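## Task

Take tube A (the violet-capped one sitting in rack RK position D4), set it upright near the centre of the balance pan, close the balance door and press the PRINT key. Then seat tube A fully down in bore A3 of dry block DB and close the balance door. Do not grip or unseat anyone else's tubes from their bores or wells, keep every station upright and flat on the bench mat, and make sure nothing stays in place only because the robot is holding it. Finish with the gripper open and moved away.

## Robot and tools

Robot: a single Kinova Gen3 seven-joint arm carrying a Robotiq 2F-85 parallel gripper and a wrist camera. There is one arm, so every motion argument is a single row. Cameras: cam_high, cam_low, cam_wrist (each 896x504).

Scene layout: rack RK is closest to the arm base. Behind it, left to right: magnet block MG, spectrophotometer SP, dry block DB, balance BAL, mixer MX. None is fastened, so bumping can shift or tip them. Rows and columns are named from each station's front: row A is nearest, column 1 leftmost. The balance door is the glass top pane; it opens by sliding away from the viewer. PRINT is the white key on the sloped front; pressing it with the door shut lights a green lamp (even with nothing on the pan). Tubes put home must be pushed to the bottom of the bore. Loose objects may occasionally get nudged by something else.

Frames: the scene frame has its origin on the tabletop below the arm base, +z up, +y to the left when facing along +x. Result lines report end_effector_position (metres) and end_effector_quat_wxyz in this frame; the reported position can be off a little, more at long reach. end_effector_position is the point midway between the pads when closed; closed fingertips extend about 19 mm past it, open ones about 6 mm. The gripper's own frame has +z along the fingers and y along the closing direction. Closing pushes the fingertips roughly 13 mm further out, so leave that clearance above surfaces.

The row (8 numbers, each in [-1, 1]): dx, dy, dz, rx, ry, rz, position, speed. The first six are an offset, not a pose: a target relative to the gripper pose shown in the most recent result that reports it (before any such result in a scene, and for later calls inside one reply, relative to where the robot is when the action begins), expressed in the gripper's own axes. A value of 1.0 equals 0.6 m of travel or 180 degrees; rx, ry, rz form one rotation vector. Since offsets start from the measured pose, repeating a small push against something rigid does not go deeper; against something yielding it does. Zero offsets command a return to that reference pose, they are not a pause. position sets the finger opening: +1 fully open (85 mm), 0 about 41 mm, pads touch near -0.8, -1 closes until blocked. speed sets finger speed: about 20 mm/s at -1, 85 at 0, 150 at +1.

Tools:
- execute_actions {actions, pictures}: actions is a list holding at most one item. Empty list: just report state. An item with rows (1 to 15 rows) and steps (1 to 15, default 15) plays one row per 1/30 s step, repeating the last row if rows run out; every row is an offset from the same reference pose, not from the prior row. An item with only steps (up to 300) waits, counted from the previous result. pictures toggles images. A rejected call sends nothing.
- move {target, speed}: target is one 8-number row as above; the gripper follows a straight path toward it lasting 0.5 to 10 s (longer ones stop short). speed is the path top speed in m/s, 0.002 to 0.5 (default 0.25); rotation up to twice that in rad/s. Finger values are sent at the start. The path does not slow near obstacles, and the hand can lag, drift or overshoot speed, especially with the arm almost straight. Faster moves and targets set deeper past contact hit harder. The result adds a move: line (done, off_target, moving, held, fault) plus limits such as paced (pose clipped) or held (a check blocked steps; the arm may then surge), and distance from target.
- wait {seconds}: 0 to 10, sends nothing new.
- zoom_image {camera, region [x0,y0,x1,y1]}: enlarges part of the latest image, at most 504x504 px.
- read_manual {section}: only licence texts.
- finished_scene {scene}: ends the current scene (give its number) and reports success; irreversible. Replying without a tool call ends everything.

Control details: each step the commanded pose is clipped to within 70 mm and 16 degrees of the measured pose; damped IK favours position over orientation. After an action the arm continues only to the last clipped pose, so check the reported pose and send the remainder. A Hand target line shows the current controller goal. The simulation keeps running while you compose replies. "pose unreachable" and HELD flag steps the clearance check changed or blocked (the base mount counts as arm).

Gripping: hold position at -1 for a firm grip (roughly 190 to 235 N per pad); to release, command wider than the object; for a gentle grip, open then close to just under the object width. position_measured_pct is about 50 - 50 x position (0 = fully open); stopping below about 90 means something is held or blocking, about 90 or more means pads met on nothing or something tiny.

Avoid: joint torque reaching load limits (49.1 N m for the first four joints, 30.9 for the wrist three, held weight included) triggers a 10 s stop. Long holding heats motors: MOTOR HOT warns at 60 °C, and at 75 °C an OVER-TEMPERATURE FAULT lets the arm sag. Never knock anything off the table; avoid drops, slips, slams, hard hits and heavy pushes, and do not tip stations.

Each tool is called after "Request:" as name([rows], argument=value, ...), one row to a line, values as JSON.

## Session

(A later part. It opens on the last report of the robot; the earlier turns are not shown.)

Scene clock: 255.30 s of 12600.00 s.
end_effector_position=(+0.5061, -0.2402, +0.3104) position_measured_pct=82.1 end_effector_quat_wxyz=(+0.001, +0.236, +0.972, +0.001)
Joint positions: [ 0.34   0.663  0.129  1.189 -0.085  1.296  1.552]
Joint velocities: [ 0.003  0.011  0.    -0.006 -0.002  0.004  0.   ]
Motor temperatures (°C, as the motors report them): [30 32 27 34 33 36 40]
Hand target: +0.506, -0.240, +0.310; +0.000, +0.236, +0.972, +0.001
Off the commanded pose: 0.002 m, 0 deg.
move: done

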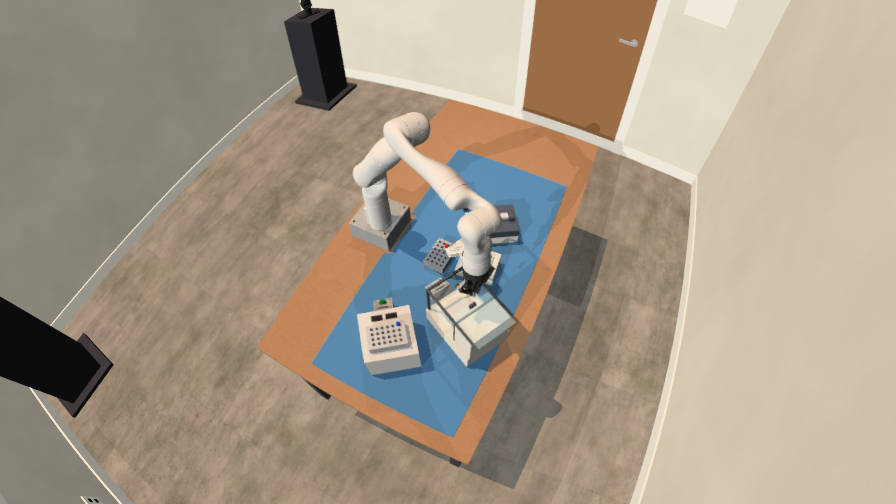

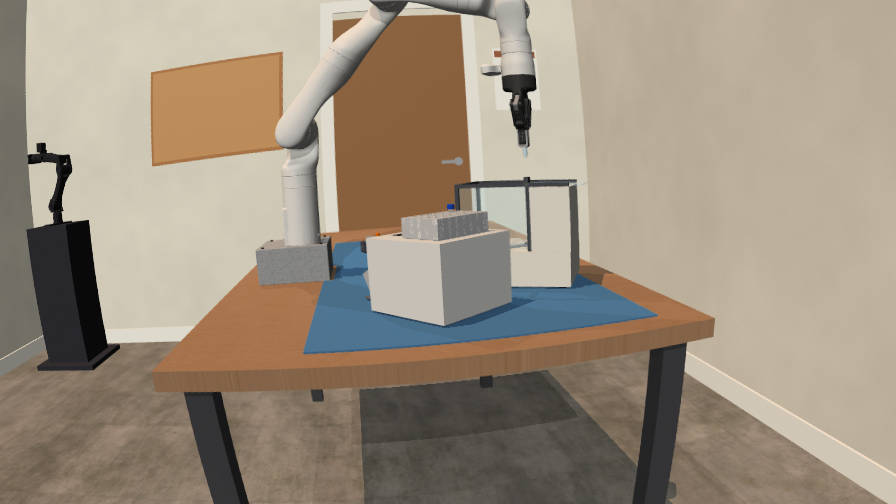

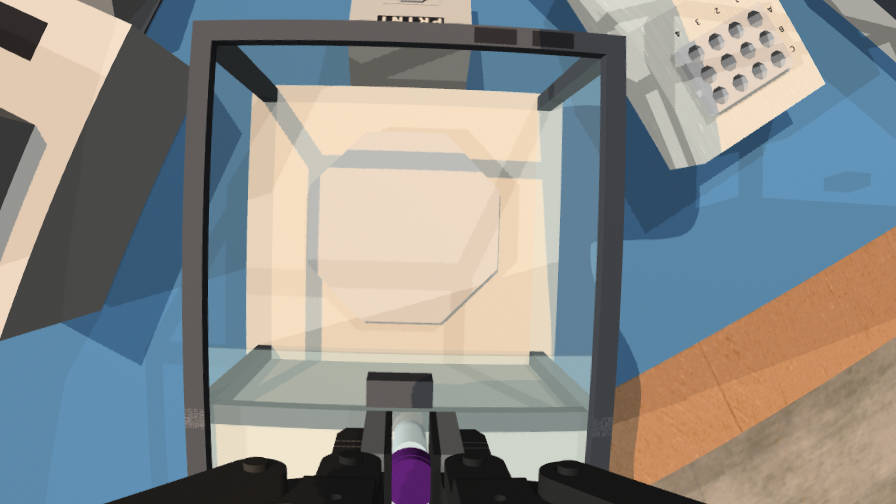

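Request:
move(target=[0.085,0,0.05,0,0,0,-0.75,0], speed=0.1)

Request:
move(target=[0,0,0.14,0,0,0,-0.75,0], speed=0.05)

Request:
zoom_image(camera="cam_low", region=[440, 140, 590, 290])

Scene clock: 267.83 s of 12600.00 s.
end_effector_position=(+0.4607, -0.2170, +0.2800) position_measured_pct=82.1 end_effector_quat_wxyz=(+0.001, +0.236, +0.972, +0.001)
Joint positions: [ 0.324  0.573  0.124  1.457 -0.077  1.119  1.549]
Joint velocities: [-0.001 -0.006  0.001  0.005  0.001 -0.005  0.002]
Motor temperatures (°C, as the motors report them): [30 33 27 34 33 36 40]
Hand target: +0.461, -0.217, +0.280; +0.001, +0.236, +0.972, +0.001
Off the commanded pose: 0.000 m, 0 deg.
move: done

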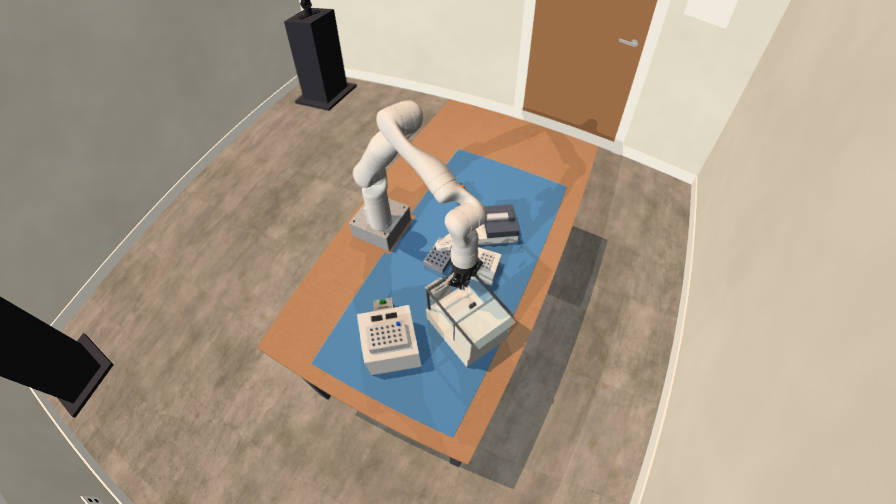

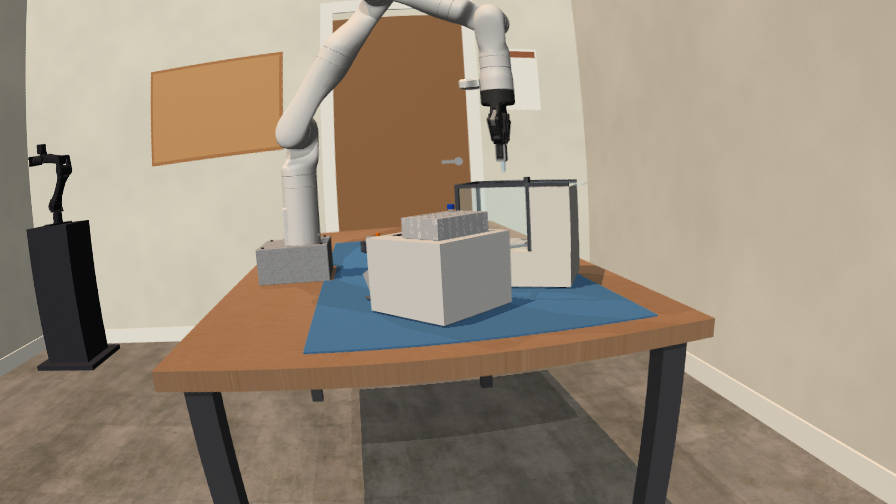

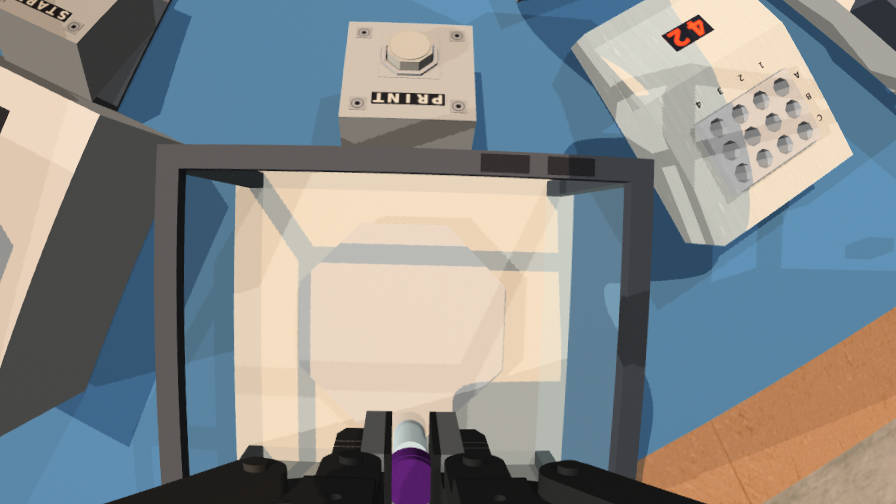

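Scene clock: 269.83 s of 12600.00 s.
end_effector_position=(+0.4611, -0.2169, +0.1962) position_measured_pct=82.1 end_effector_quat_wxyz=(+0.001, +0.236, +0.972, +0.001)
Joint positions: [ 0.332  0.679  0.109  1.567 -0.09   0.902  1.56 ]
Joint velocities: [ 0.     0.003  0.    -0.003 -0.001 -0.004 -0.   ]
Motor temperatures (°C, as the motors report them): [30 33 27 34 33 36 40]
Hand target: +0.461, -0.217, +0.196; +0.001, +0.236, +0.972, +0.001
Off the commanded pose: 0.000 m, 0 deg.
move: done

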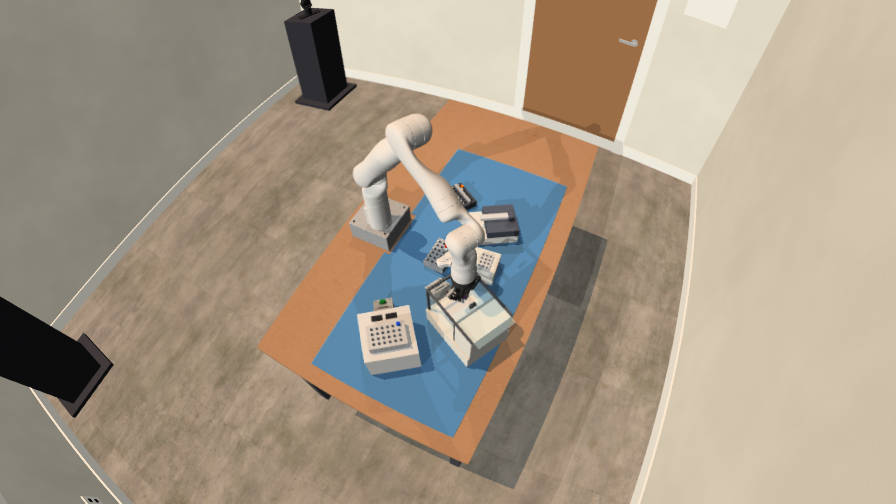

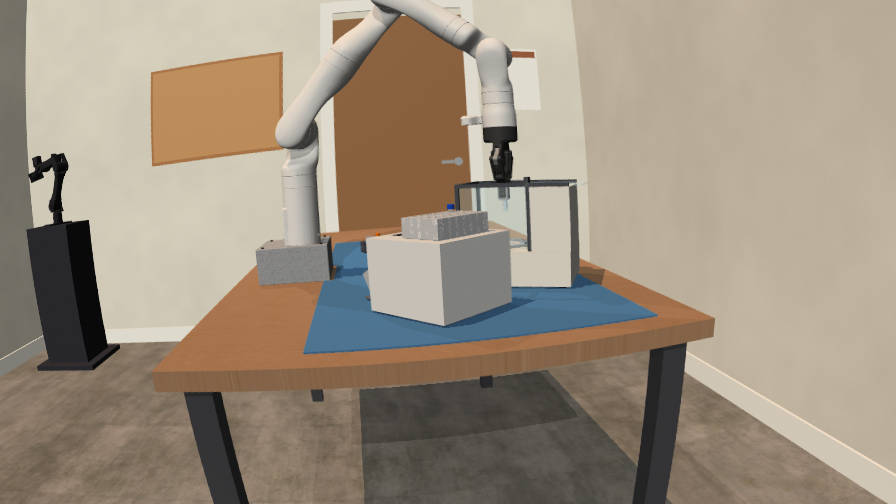

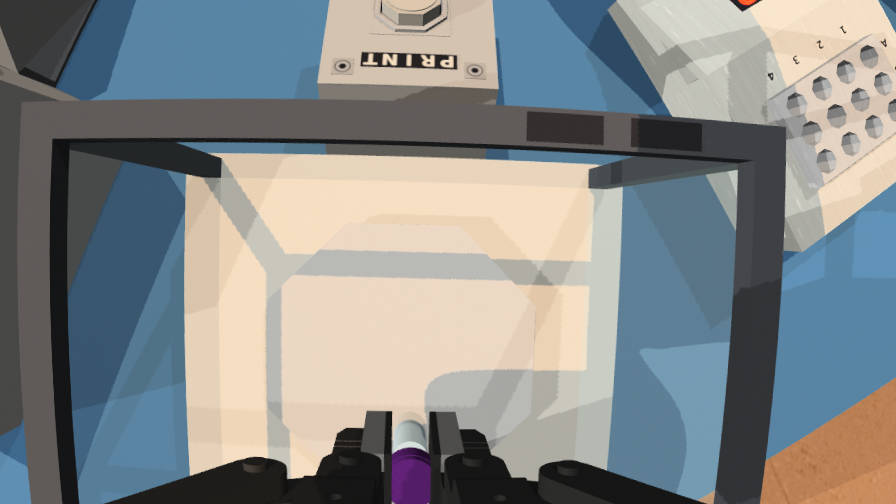

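Region (440, 140, 590, 290) of cam_low's 896x504 image, scaled by 3.360, with more detail than that image has.

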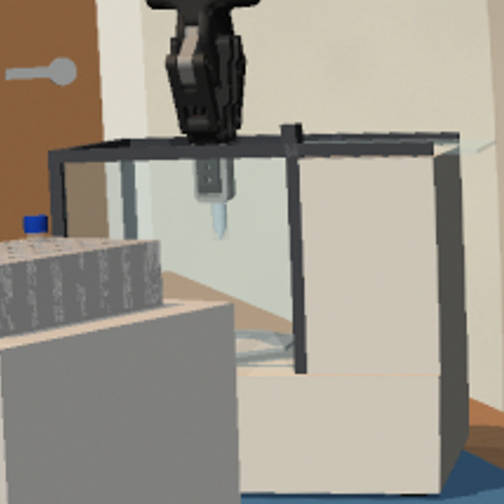

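Request:
move(target=[0.012,0,0.075,0,0,0,-0.75,0], speed=0.03)

Request:
zoom_image(camera="cam_low", region=[440, 140, 590, 290])

Request:
zoom_image(camera="cam_high", region=[410, 230, 530, 350])

Scene clock: 283.73 s of 12600.00 s.
end_effector_position=(+0.4548, -0.2137, +0.1514) position_measured_pct=82.1 end_effector_quat_wxyz=(+0.001, +0.236, +0.972, +0.001)
Joint positions: [ 0.336  0.737  0.099  1.632 -0.098  0.779  1.566]
Joint velocities: [ 0.     0.002  0.     0.003  0.001 -0.001 -0.001]
Motor temperatures (°C, as the motors report them): [30 33 27 34 33 36 40]
Hand target: +0.455, -0.214, +0.151; +0.001, +0.236, +0.972, +0.001
Off the commanded pose: 0.000 m, 0 deg.
move: done

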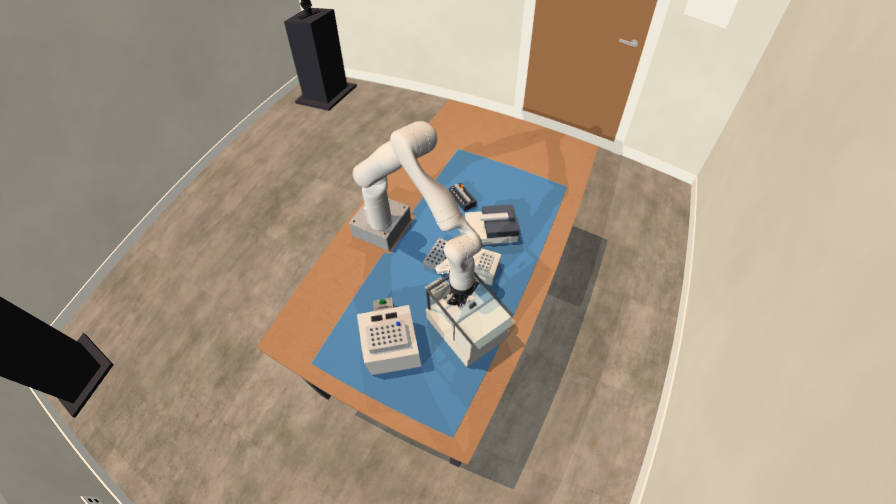

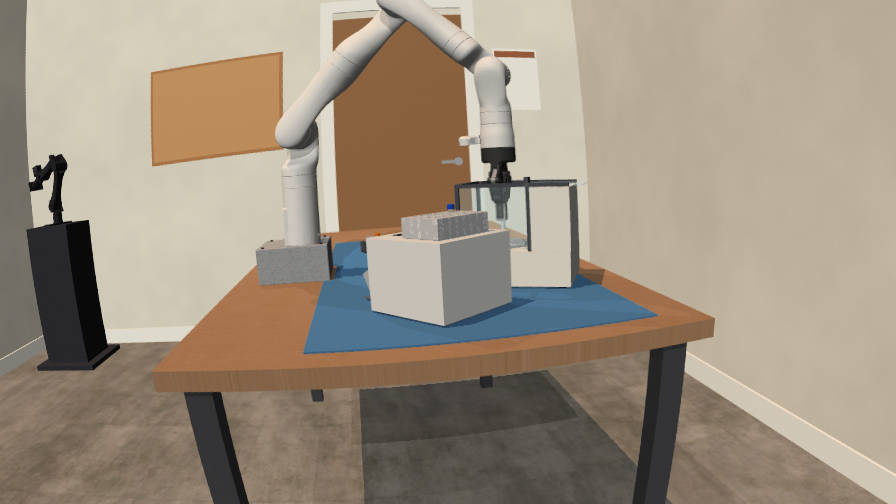

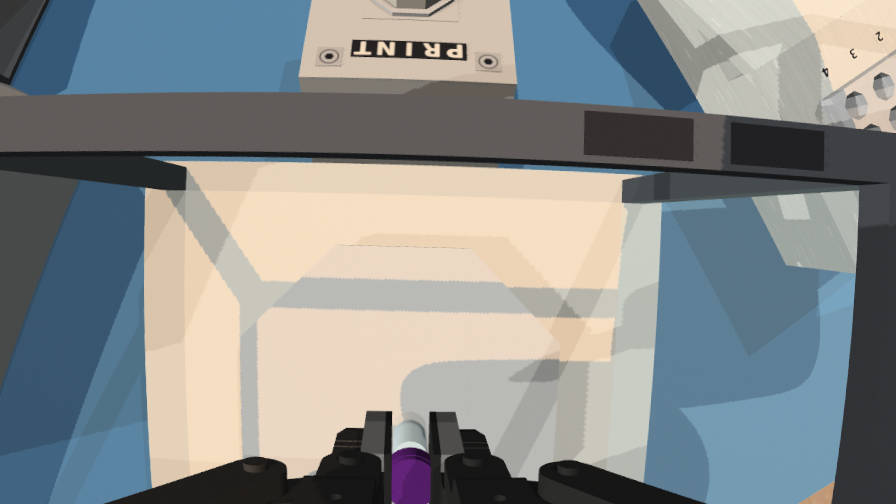

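Region (440, 140, 590, 290) of cam_low's 896x504 image, scaled by 3.360, with more detail than that image has.

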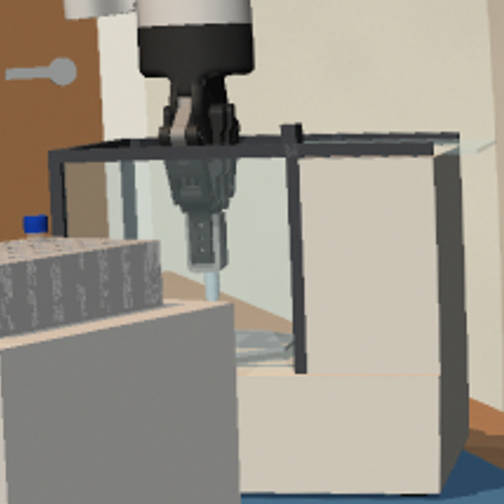

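Region (410, 230, 530, 350) of cam_high's 896x504 image, scaled by 4.200, with more detail than that image has.

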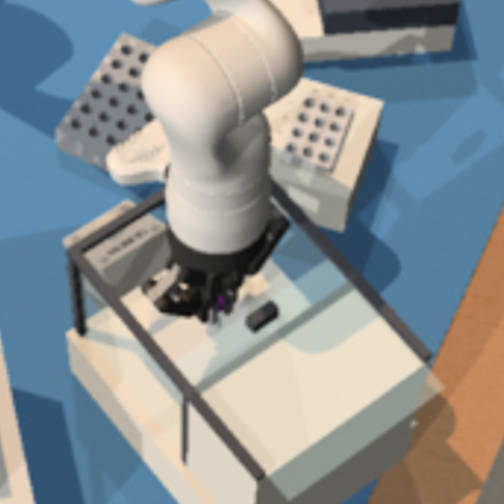

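Request:
move(target=[0,0,0.04,0,0,0,-0.75,0], speed=0.015)

Request:
zoom_image(camera="cam_low", region=[440, 140, 590, 290])

Scene clock: 291.70 s of 12600.00 s.
end_effector_position=(+0.4558, -0.2141, +0.1296) position_measured_pct=82.1 end_effector_quat_wxyz=(+0.002, +0.236, +0.972, +0.001)
Joint positions: [ 0.34   0.775  0.093  1.645 -0.102  0.725  1.569]
Joint velocities: [ 0.    -0.    -0.001 -0.    -0.002 -0.003  0.   ]
Motor temperatures (°C, as the motors report them): [30 33 27 34 33 36 40]
Hand target: +0.455, -0.214, +0.127; +0.001, +0.236, +0.972, +0.001
Off the commanded pose: 0.002 m, 0 deg.
move: done

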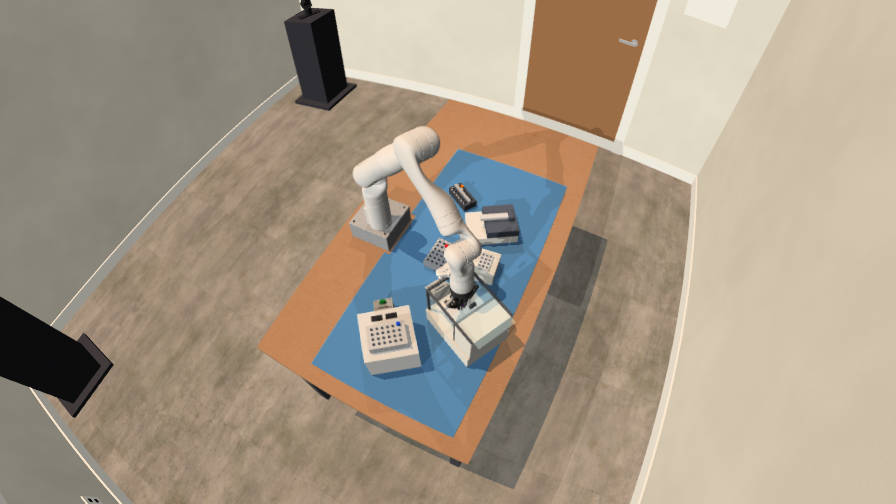

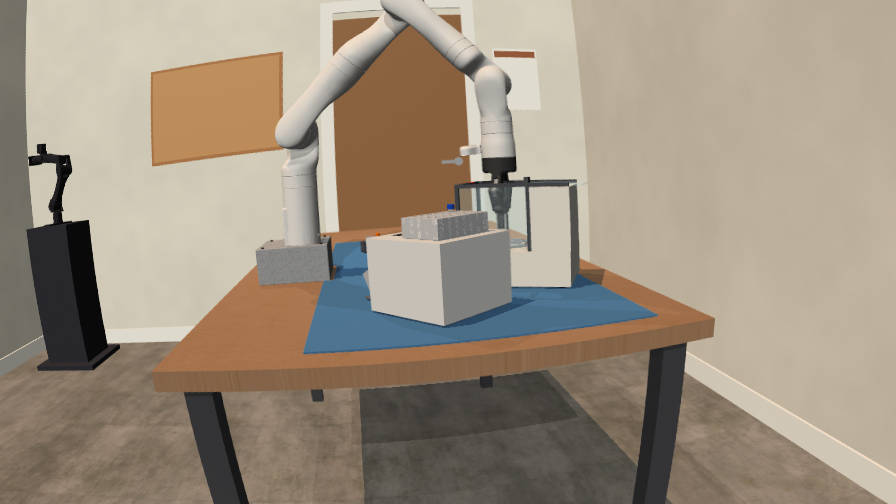

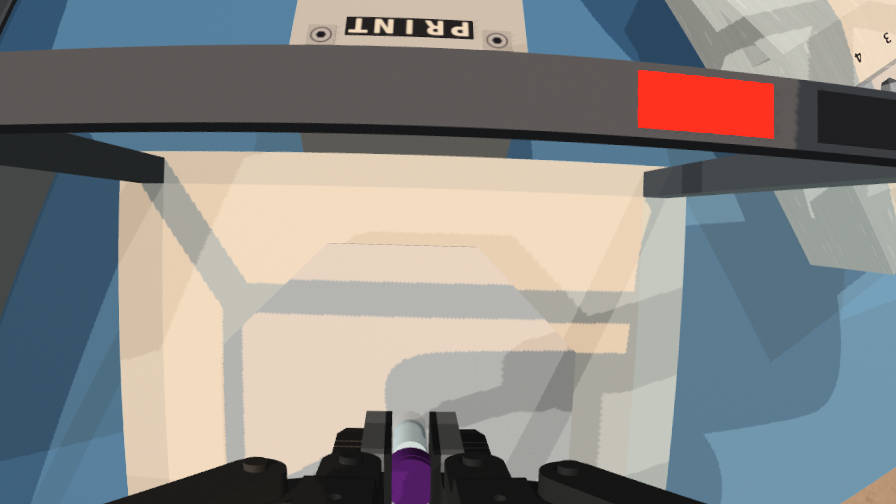

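Region (440, 140, 590, 290) of cam_low's 896x504 image, scaled by 3.360, with more detail than that image has.

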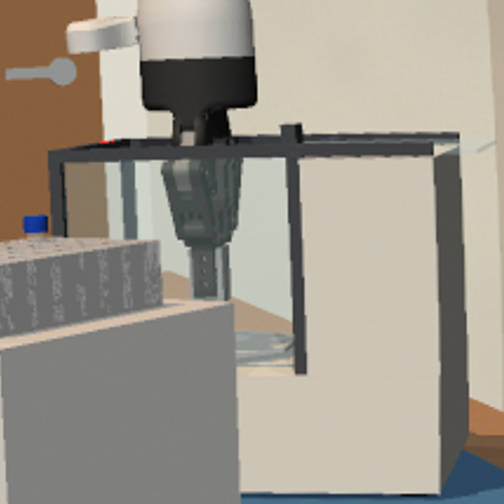

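Request:
execute_actions([
  {"rows":[[0,0,-0.001,0,0,0,-0.75,-0.5]],"steps":10},
], pictures=false)

Request:
move(target=[0,0,0,0,0,0,-0.4,-0.7])

Scene clock: 295.97 s of 12600.00 s.
end_effector_position=(+0.4560, -0.2141, +0.1303) position_measured_pct=82.1 end_effector_quat_wxyz=(+0.003, +0.236, +0.972, +0.001)
Joint positions: [ 0.34   0.774  0.094  1.644 -0.102  0.726  1.569]
Joint velocities: [-0.     0.    -0.     0.001  0.     0.001 -0.001]
Motor temperatures (°C, as the motors report them): [30 33 27 34 33 36 40]
Hand target: +0.456, -0.214, +0.130; +0.002, +0.236, +0.972, +0.001
Off the commanded pose: 0.000 m, 0 deg.
Steps of this call (steps 1 to 118: nothing new was sent; steps 119 to 128: all 10 steps of this action). Readings (end_effector_position | what the end effector reports):
119: (+0.4560, -0.2141, +0.1299) | position_measured_pct=82.1
120: (+0.4561, -0.2142, +0.1303) | position_measured_pct=82.1
122: (+0.4561, -0.2142, +0.1304) | position_measured_pct=82.1
126: (+0.4560, -0.2141, +0.1303) | position_measured_pct=82.1
128: the state above

Scene clock: 296.83 s of 12600.00 s.
end_effector_position=(+0.4560, -0.2142, +0.1303) position_measured_pct=69.8 end_effector_quat_wxyz=(+0.003, +0.236, +0.972, +0.001)
Joint positions: [ 0.34   0.774  0.094  1.644 -0.102  0.726  1.569]
Joint velocities: [ 0.    -0.     0.001 -0.001  0.     0.    -0.   ]
Motor temperatures (°C, as the motors report them): [30 33 27 34 33 36 40]
Hand target: +0.456, -0.214, +0.130; +0.003, +0.236, +0.972, +0.001
Off the commanded pose: 0.000 m, 0 deg.
move: done

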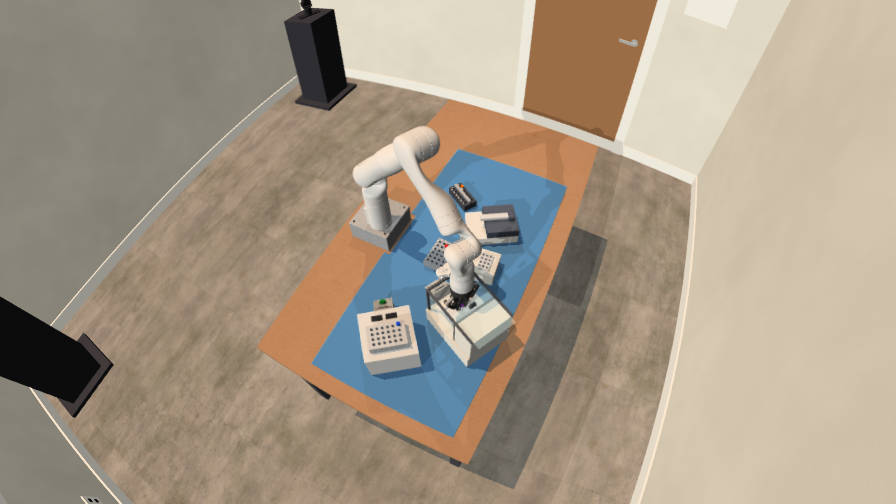

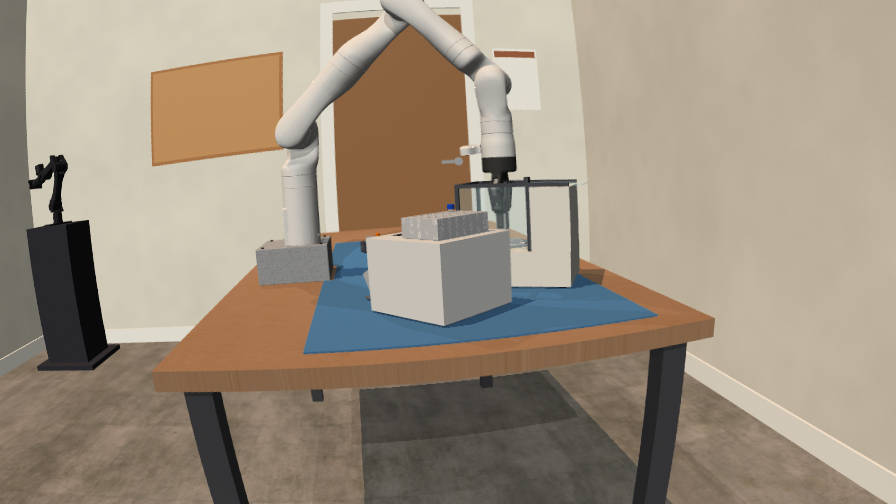

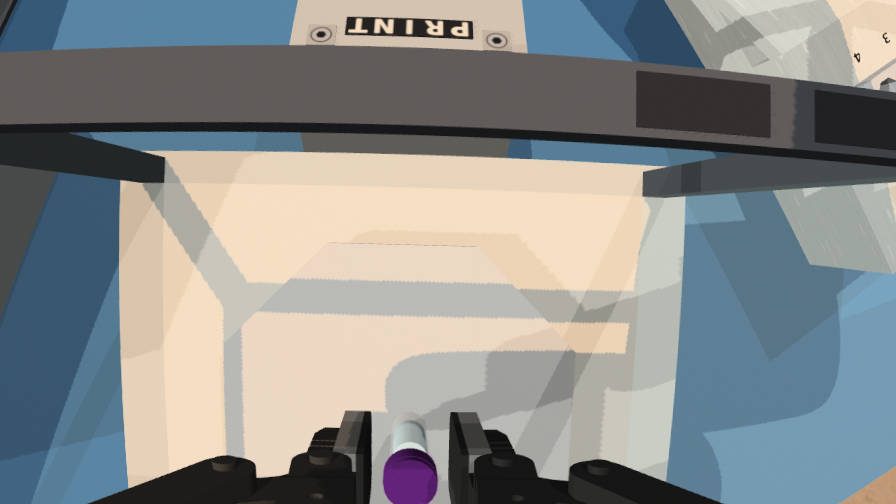

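Request:
move(target=[0,0,-0.2,0,0,0,-0.4,0], speed=0.08)

Request:
move(target=[-0.128,0.003,-0.015,0,0,0,-1,0], speed=0.12)

Request:
move(target=[0,0,0.036,0,0,0,-1,0], speed=0.03)

Request:
zoom_image(camera="cam_low", region=[440, 140, 590, 290])

Scene clock: 309.20 s of 12600.00 s.
end_effector_position=(+0.4551, -0.2140, +0.2500) position_measured_pct=69.8 end_effector_quat_wxyz=(+0.003, +0.236, +0.972, +0.001)
Joint positions: [ 0.324  0.591  0.119  1.532 -0.08   1.022  1.552]
Joint velocities: [-0.    -0.003 -0.    -0.001 -0.001  0.001 -0.001]
Motor temperatures (°C, as the motors report them): [30 33 27 34 33 36 40]
Hand target: +0.455, -0.214, +0.250; +0.003, +0.236, +0.972, +0.001
Off the commanded pose: 0.000 m, 0 deg.
move: done

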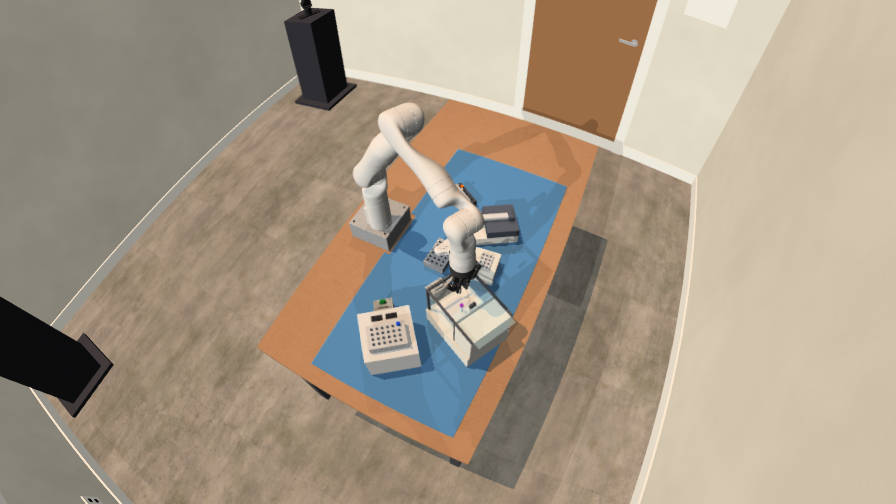

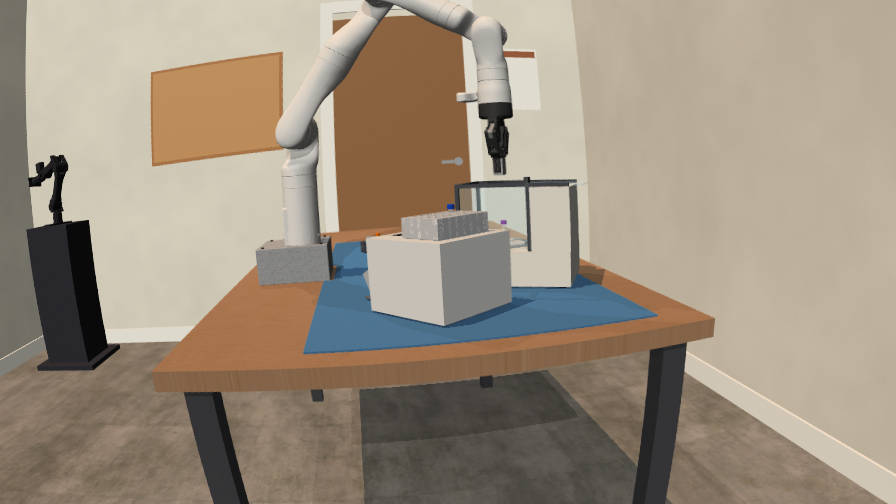

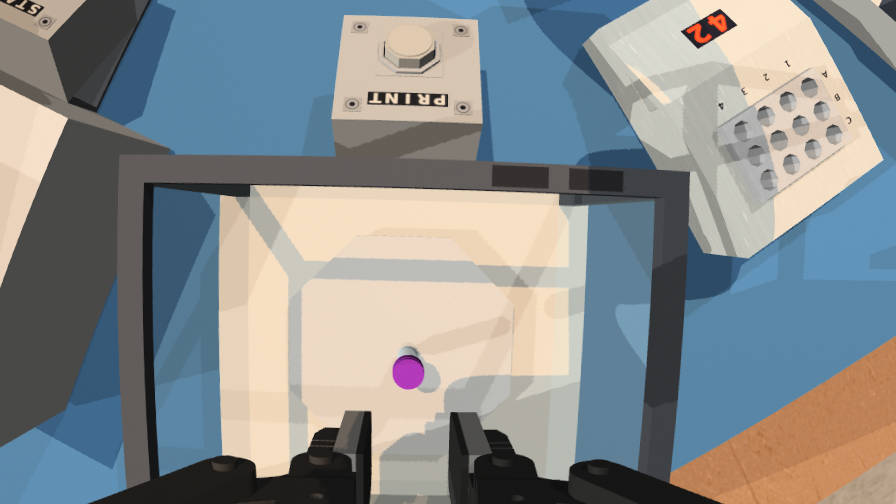

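Scene clock: 310.30 s of 12600.00 s.
end_effector_position=(+0.5243, -0.2473, +0.2600) position_measured_pct=91.7 end_effector_quat_wxyz=(+0.003, +0.236, +0.972, +0.001)
Joint positions: [ 0.345  0.748  0.122  1.196 -0.092  1.2    1.554]
Joint velocities: [ 0.001  0.01   0.001 -0.008  0.001  0.005 -0.   ]
Motor temperatures (°C, as the motors report them): [30 33 27 34 33 36 40]
Hand target: +0.524, -0.247, +0.260; +0.003, +0.236, +0.972, +0.001
Off the commanded pose: 0.001 m, 0 deg.
move: done

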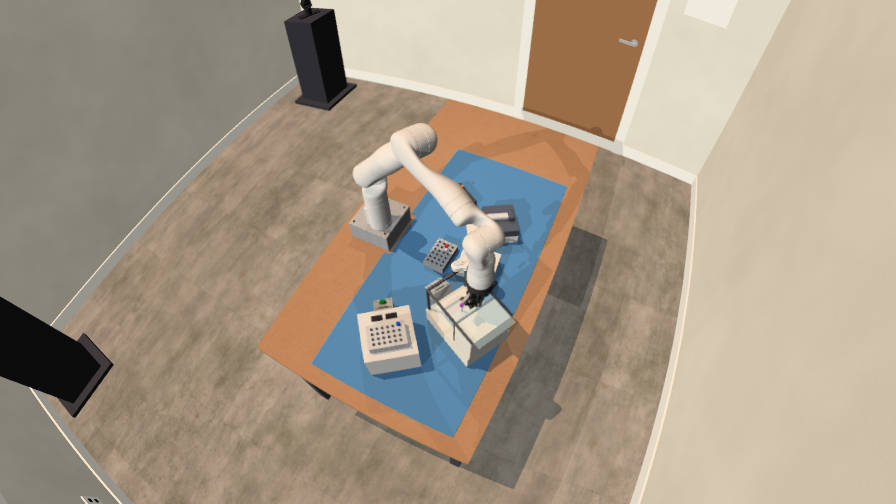

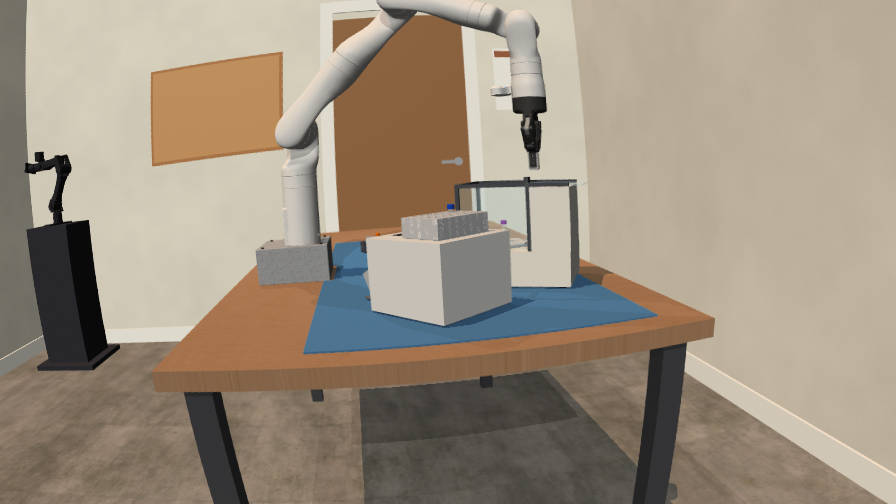

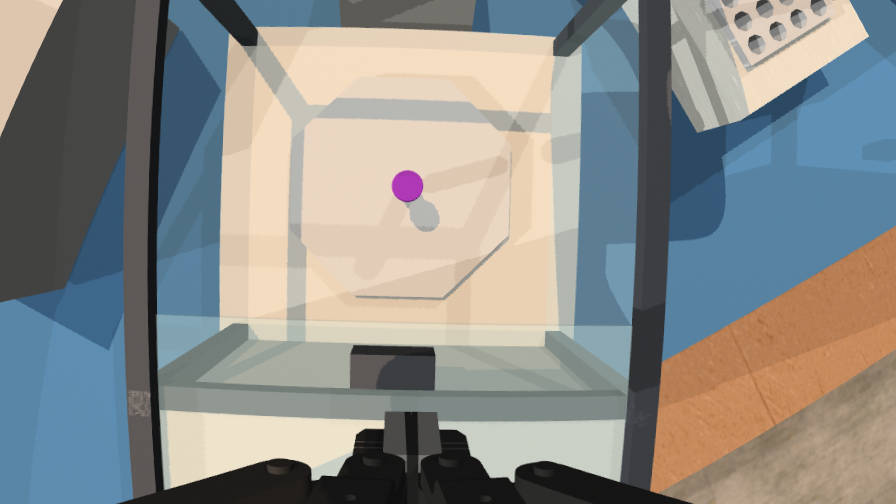

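Scene clock: 311.30 s of 12600.00 s.
end_effector_position=(+0.5245, -0.2474, +0.2385) position_measured_pct=91.7 end_effector_quat_wxyz=(+0.003, +0.236, +0.972, +0.001)
Joint positions: [ 0.346  0.769  0.119  1.227 -0.094  1.148  1.556]
Joint velocities: [ 0.     0.001 -0.     0.002 -0.    -0.002 -0.001]
Motor temperatures (°C, as the motors report them): [30 33 27 34 33 36 40]
Hand target: +0.524, -0.247, +0.238; +0.003, +0.236, +0.972, +0.001
Off the commanded pose: 0.000 m, 0 deg.
move: done

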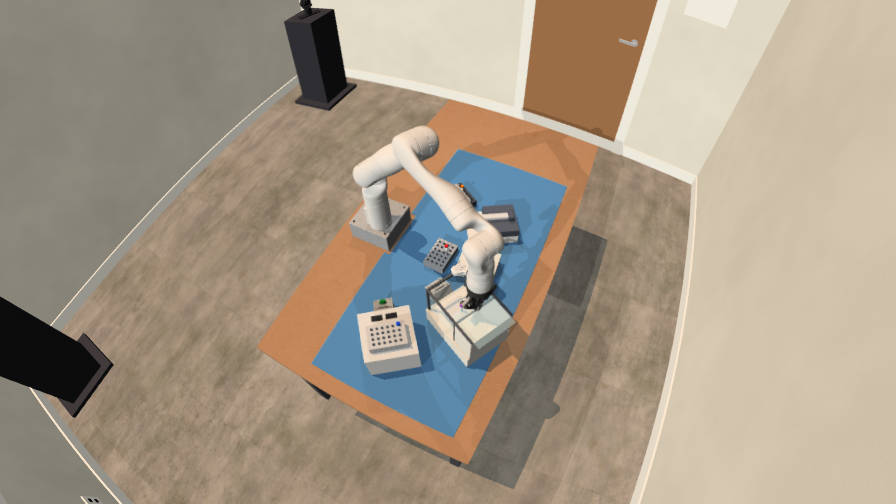

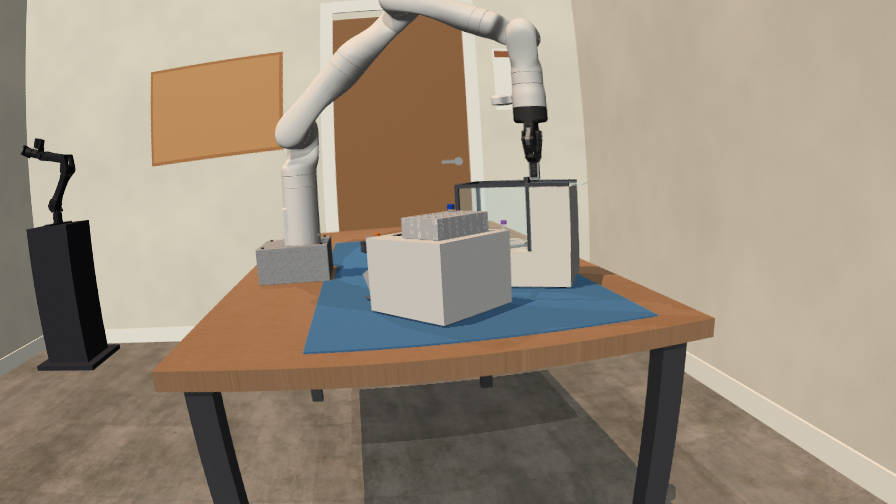

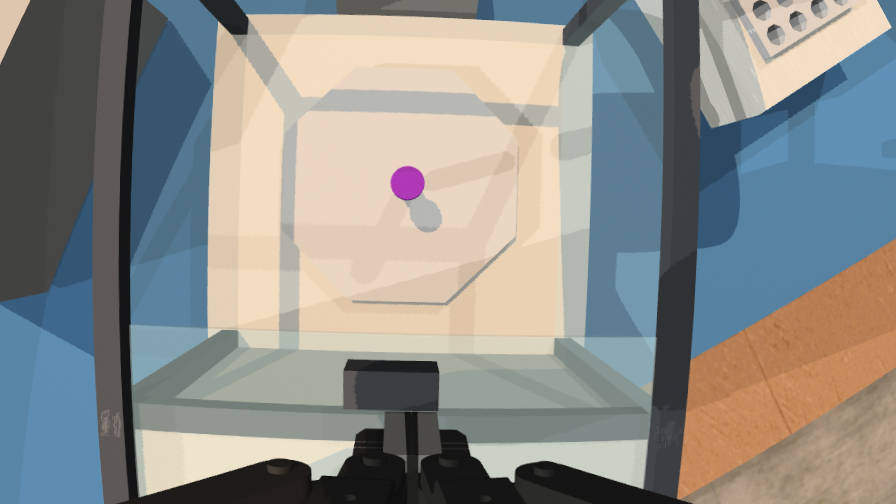

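Region (440, 140, 590, 290) of cam_low's 896x504 image, scaled by 3.360, with more detail than that image has.

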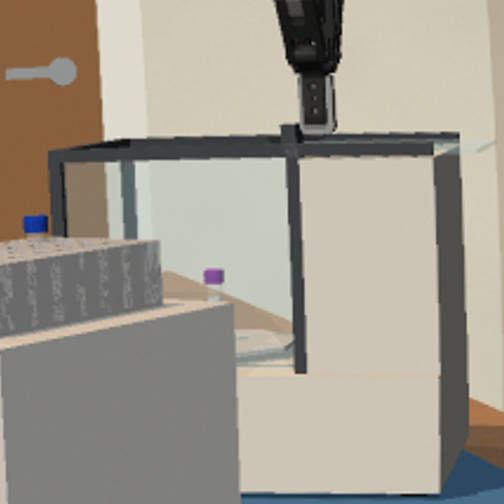

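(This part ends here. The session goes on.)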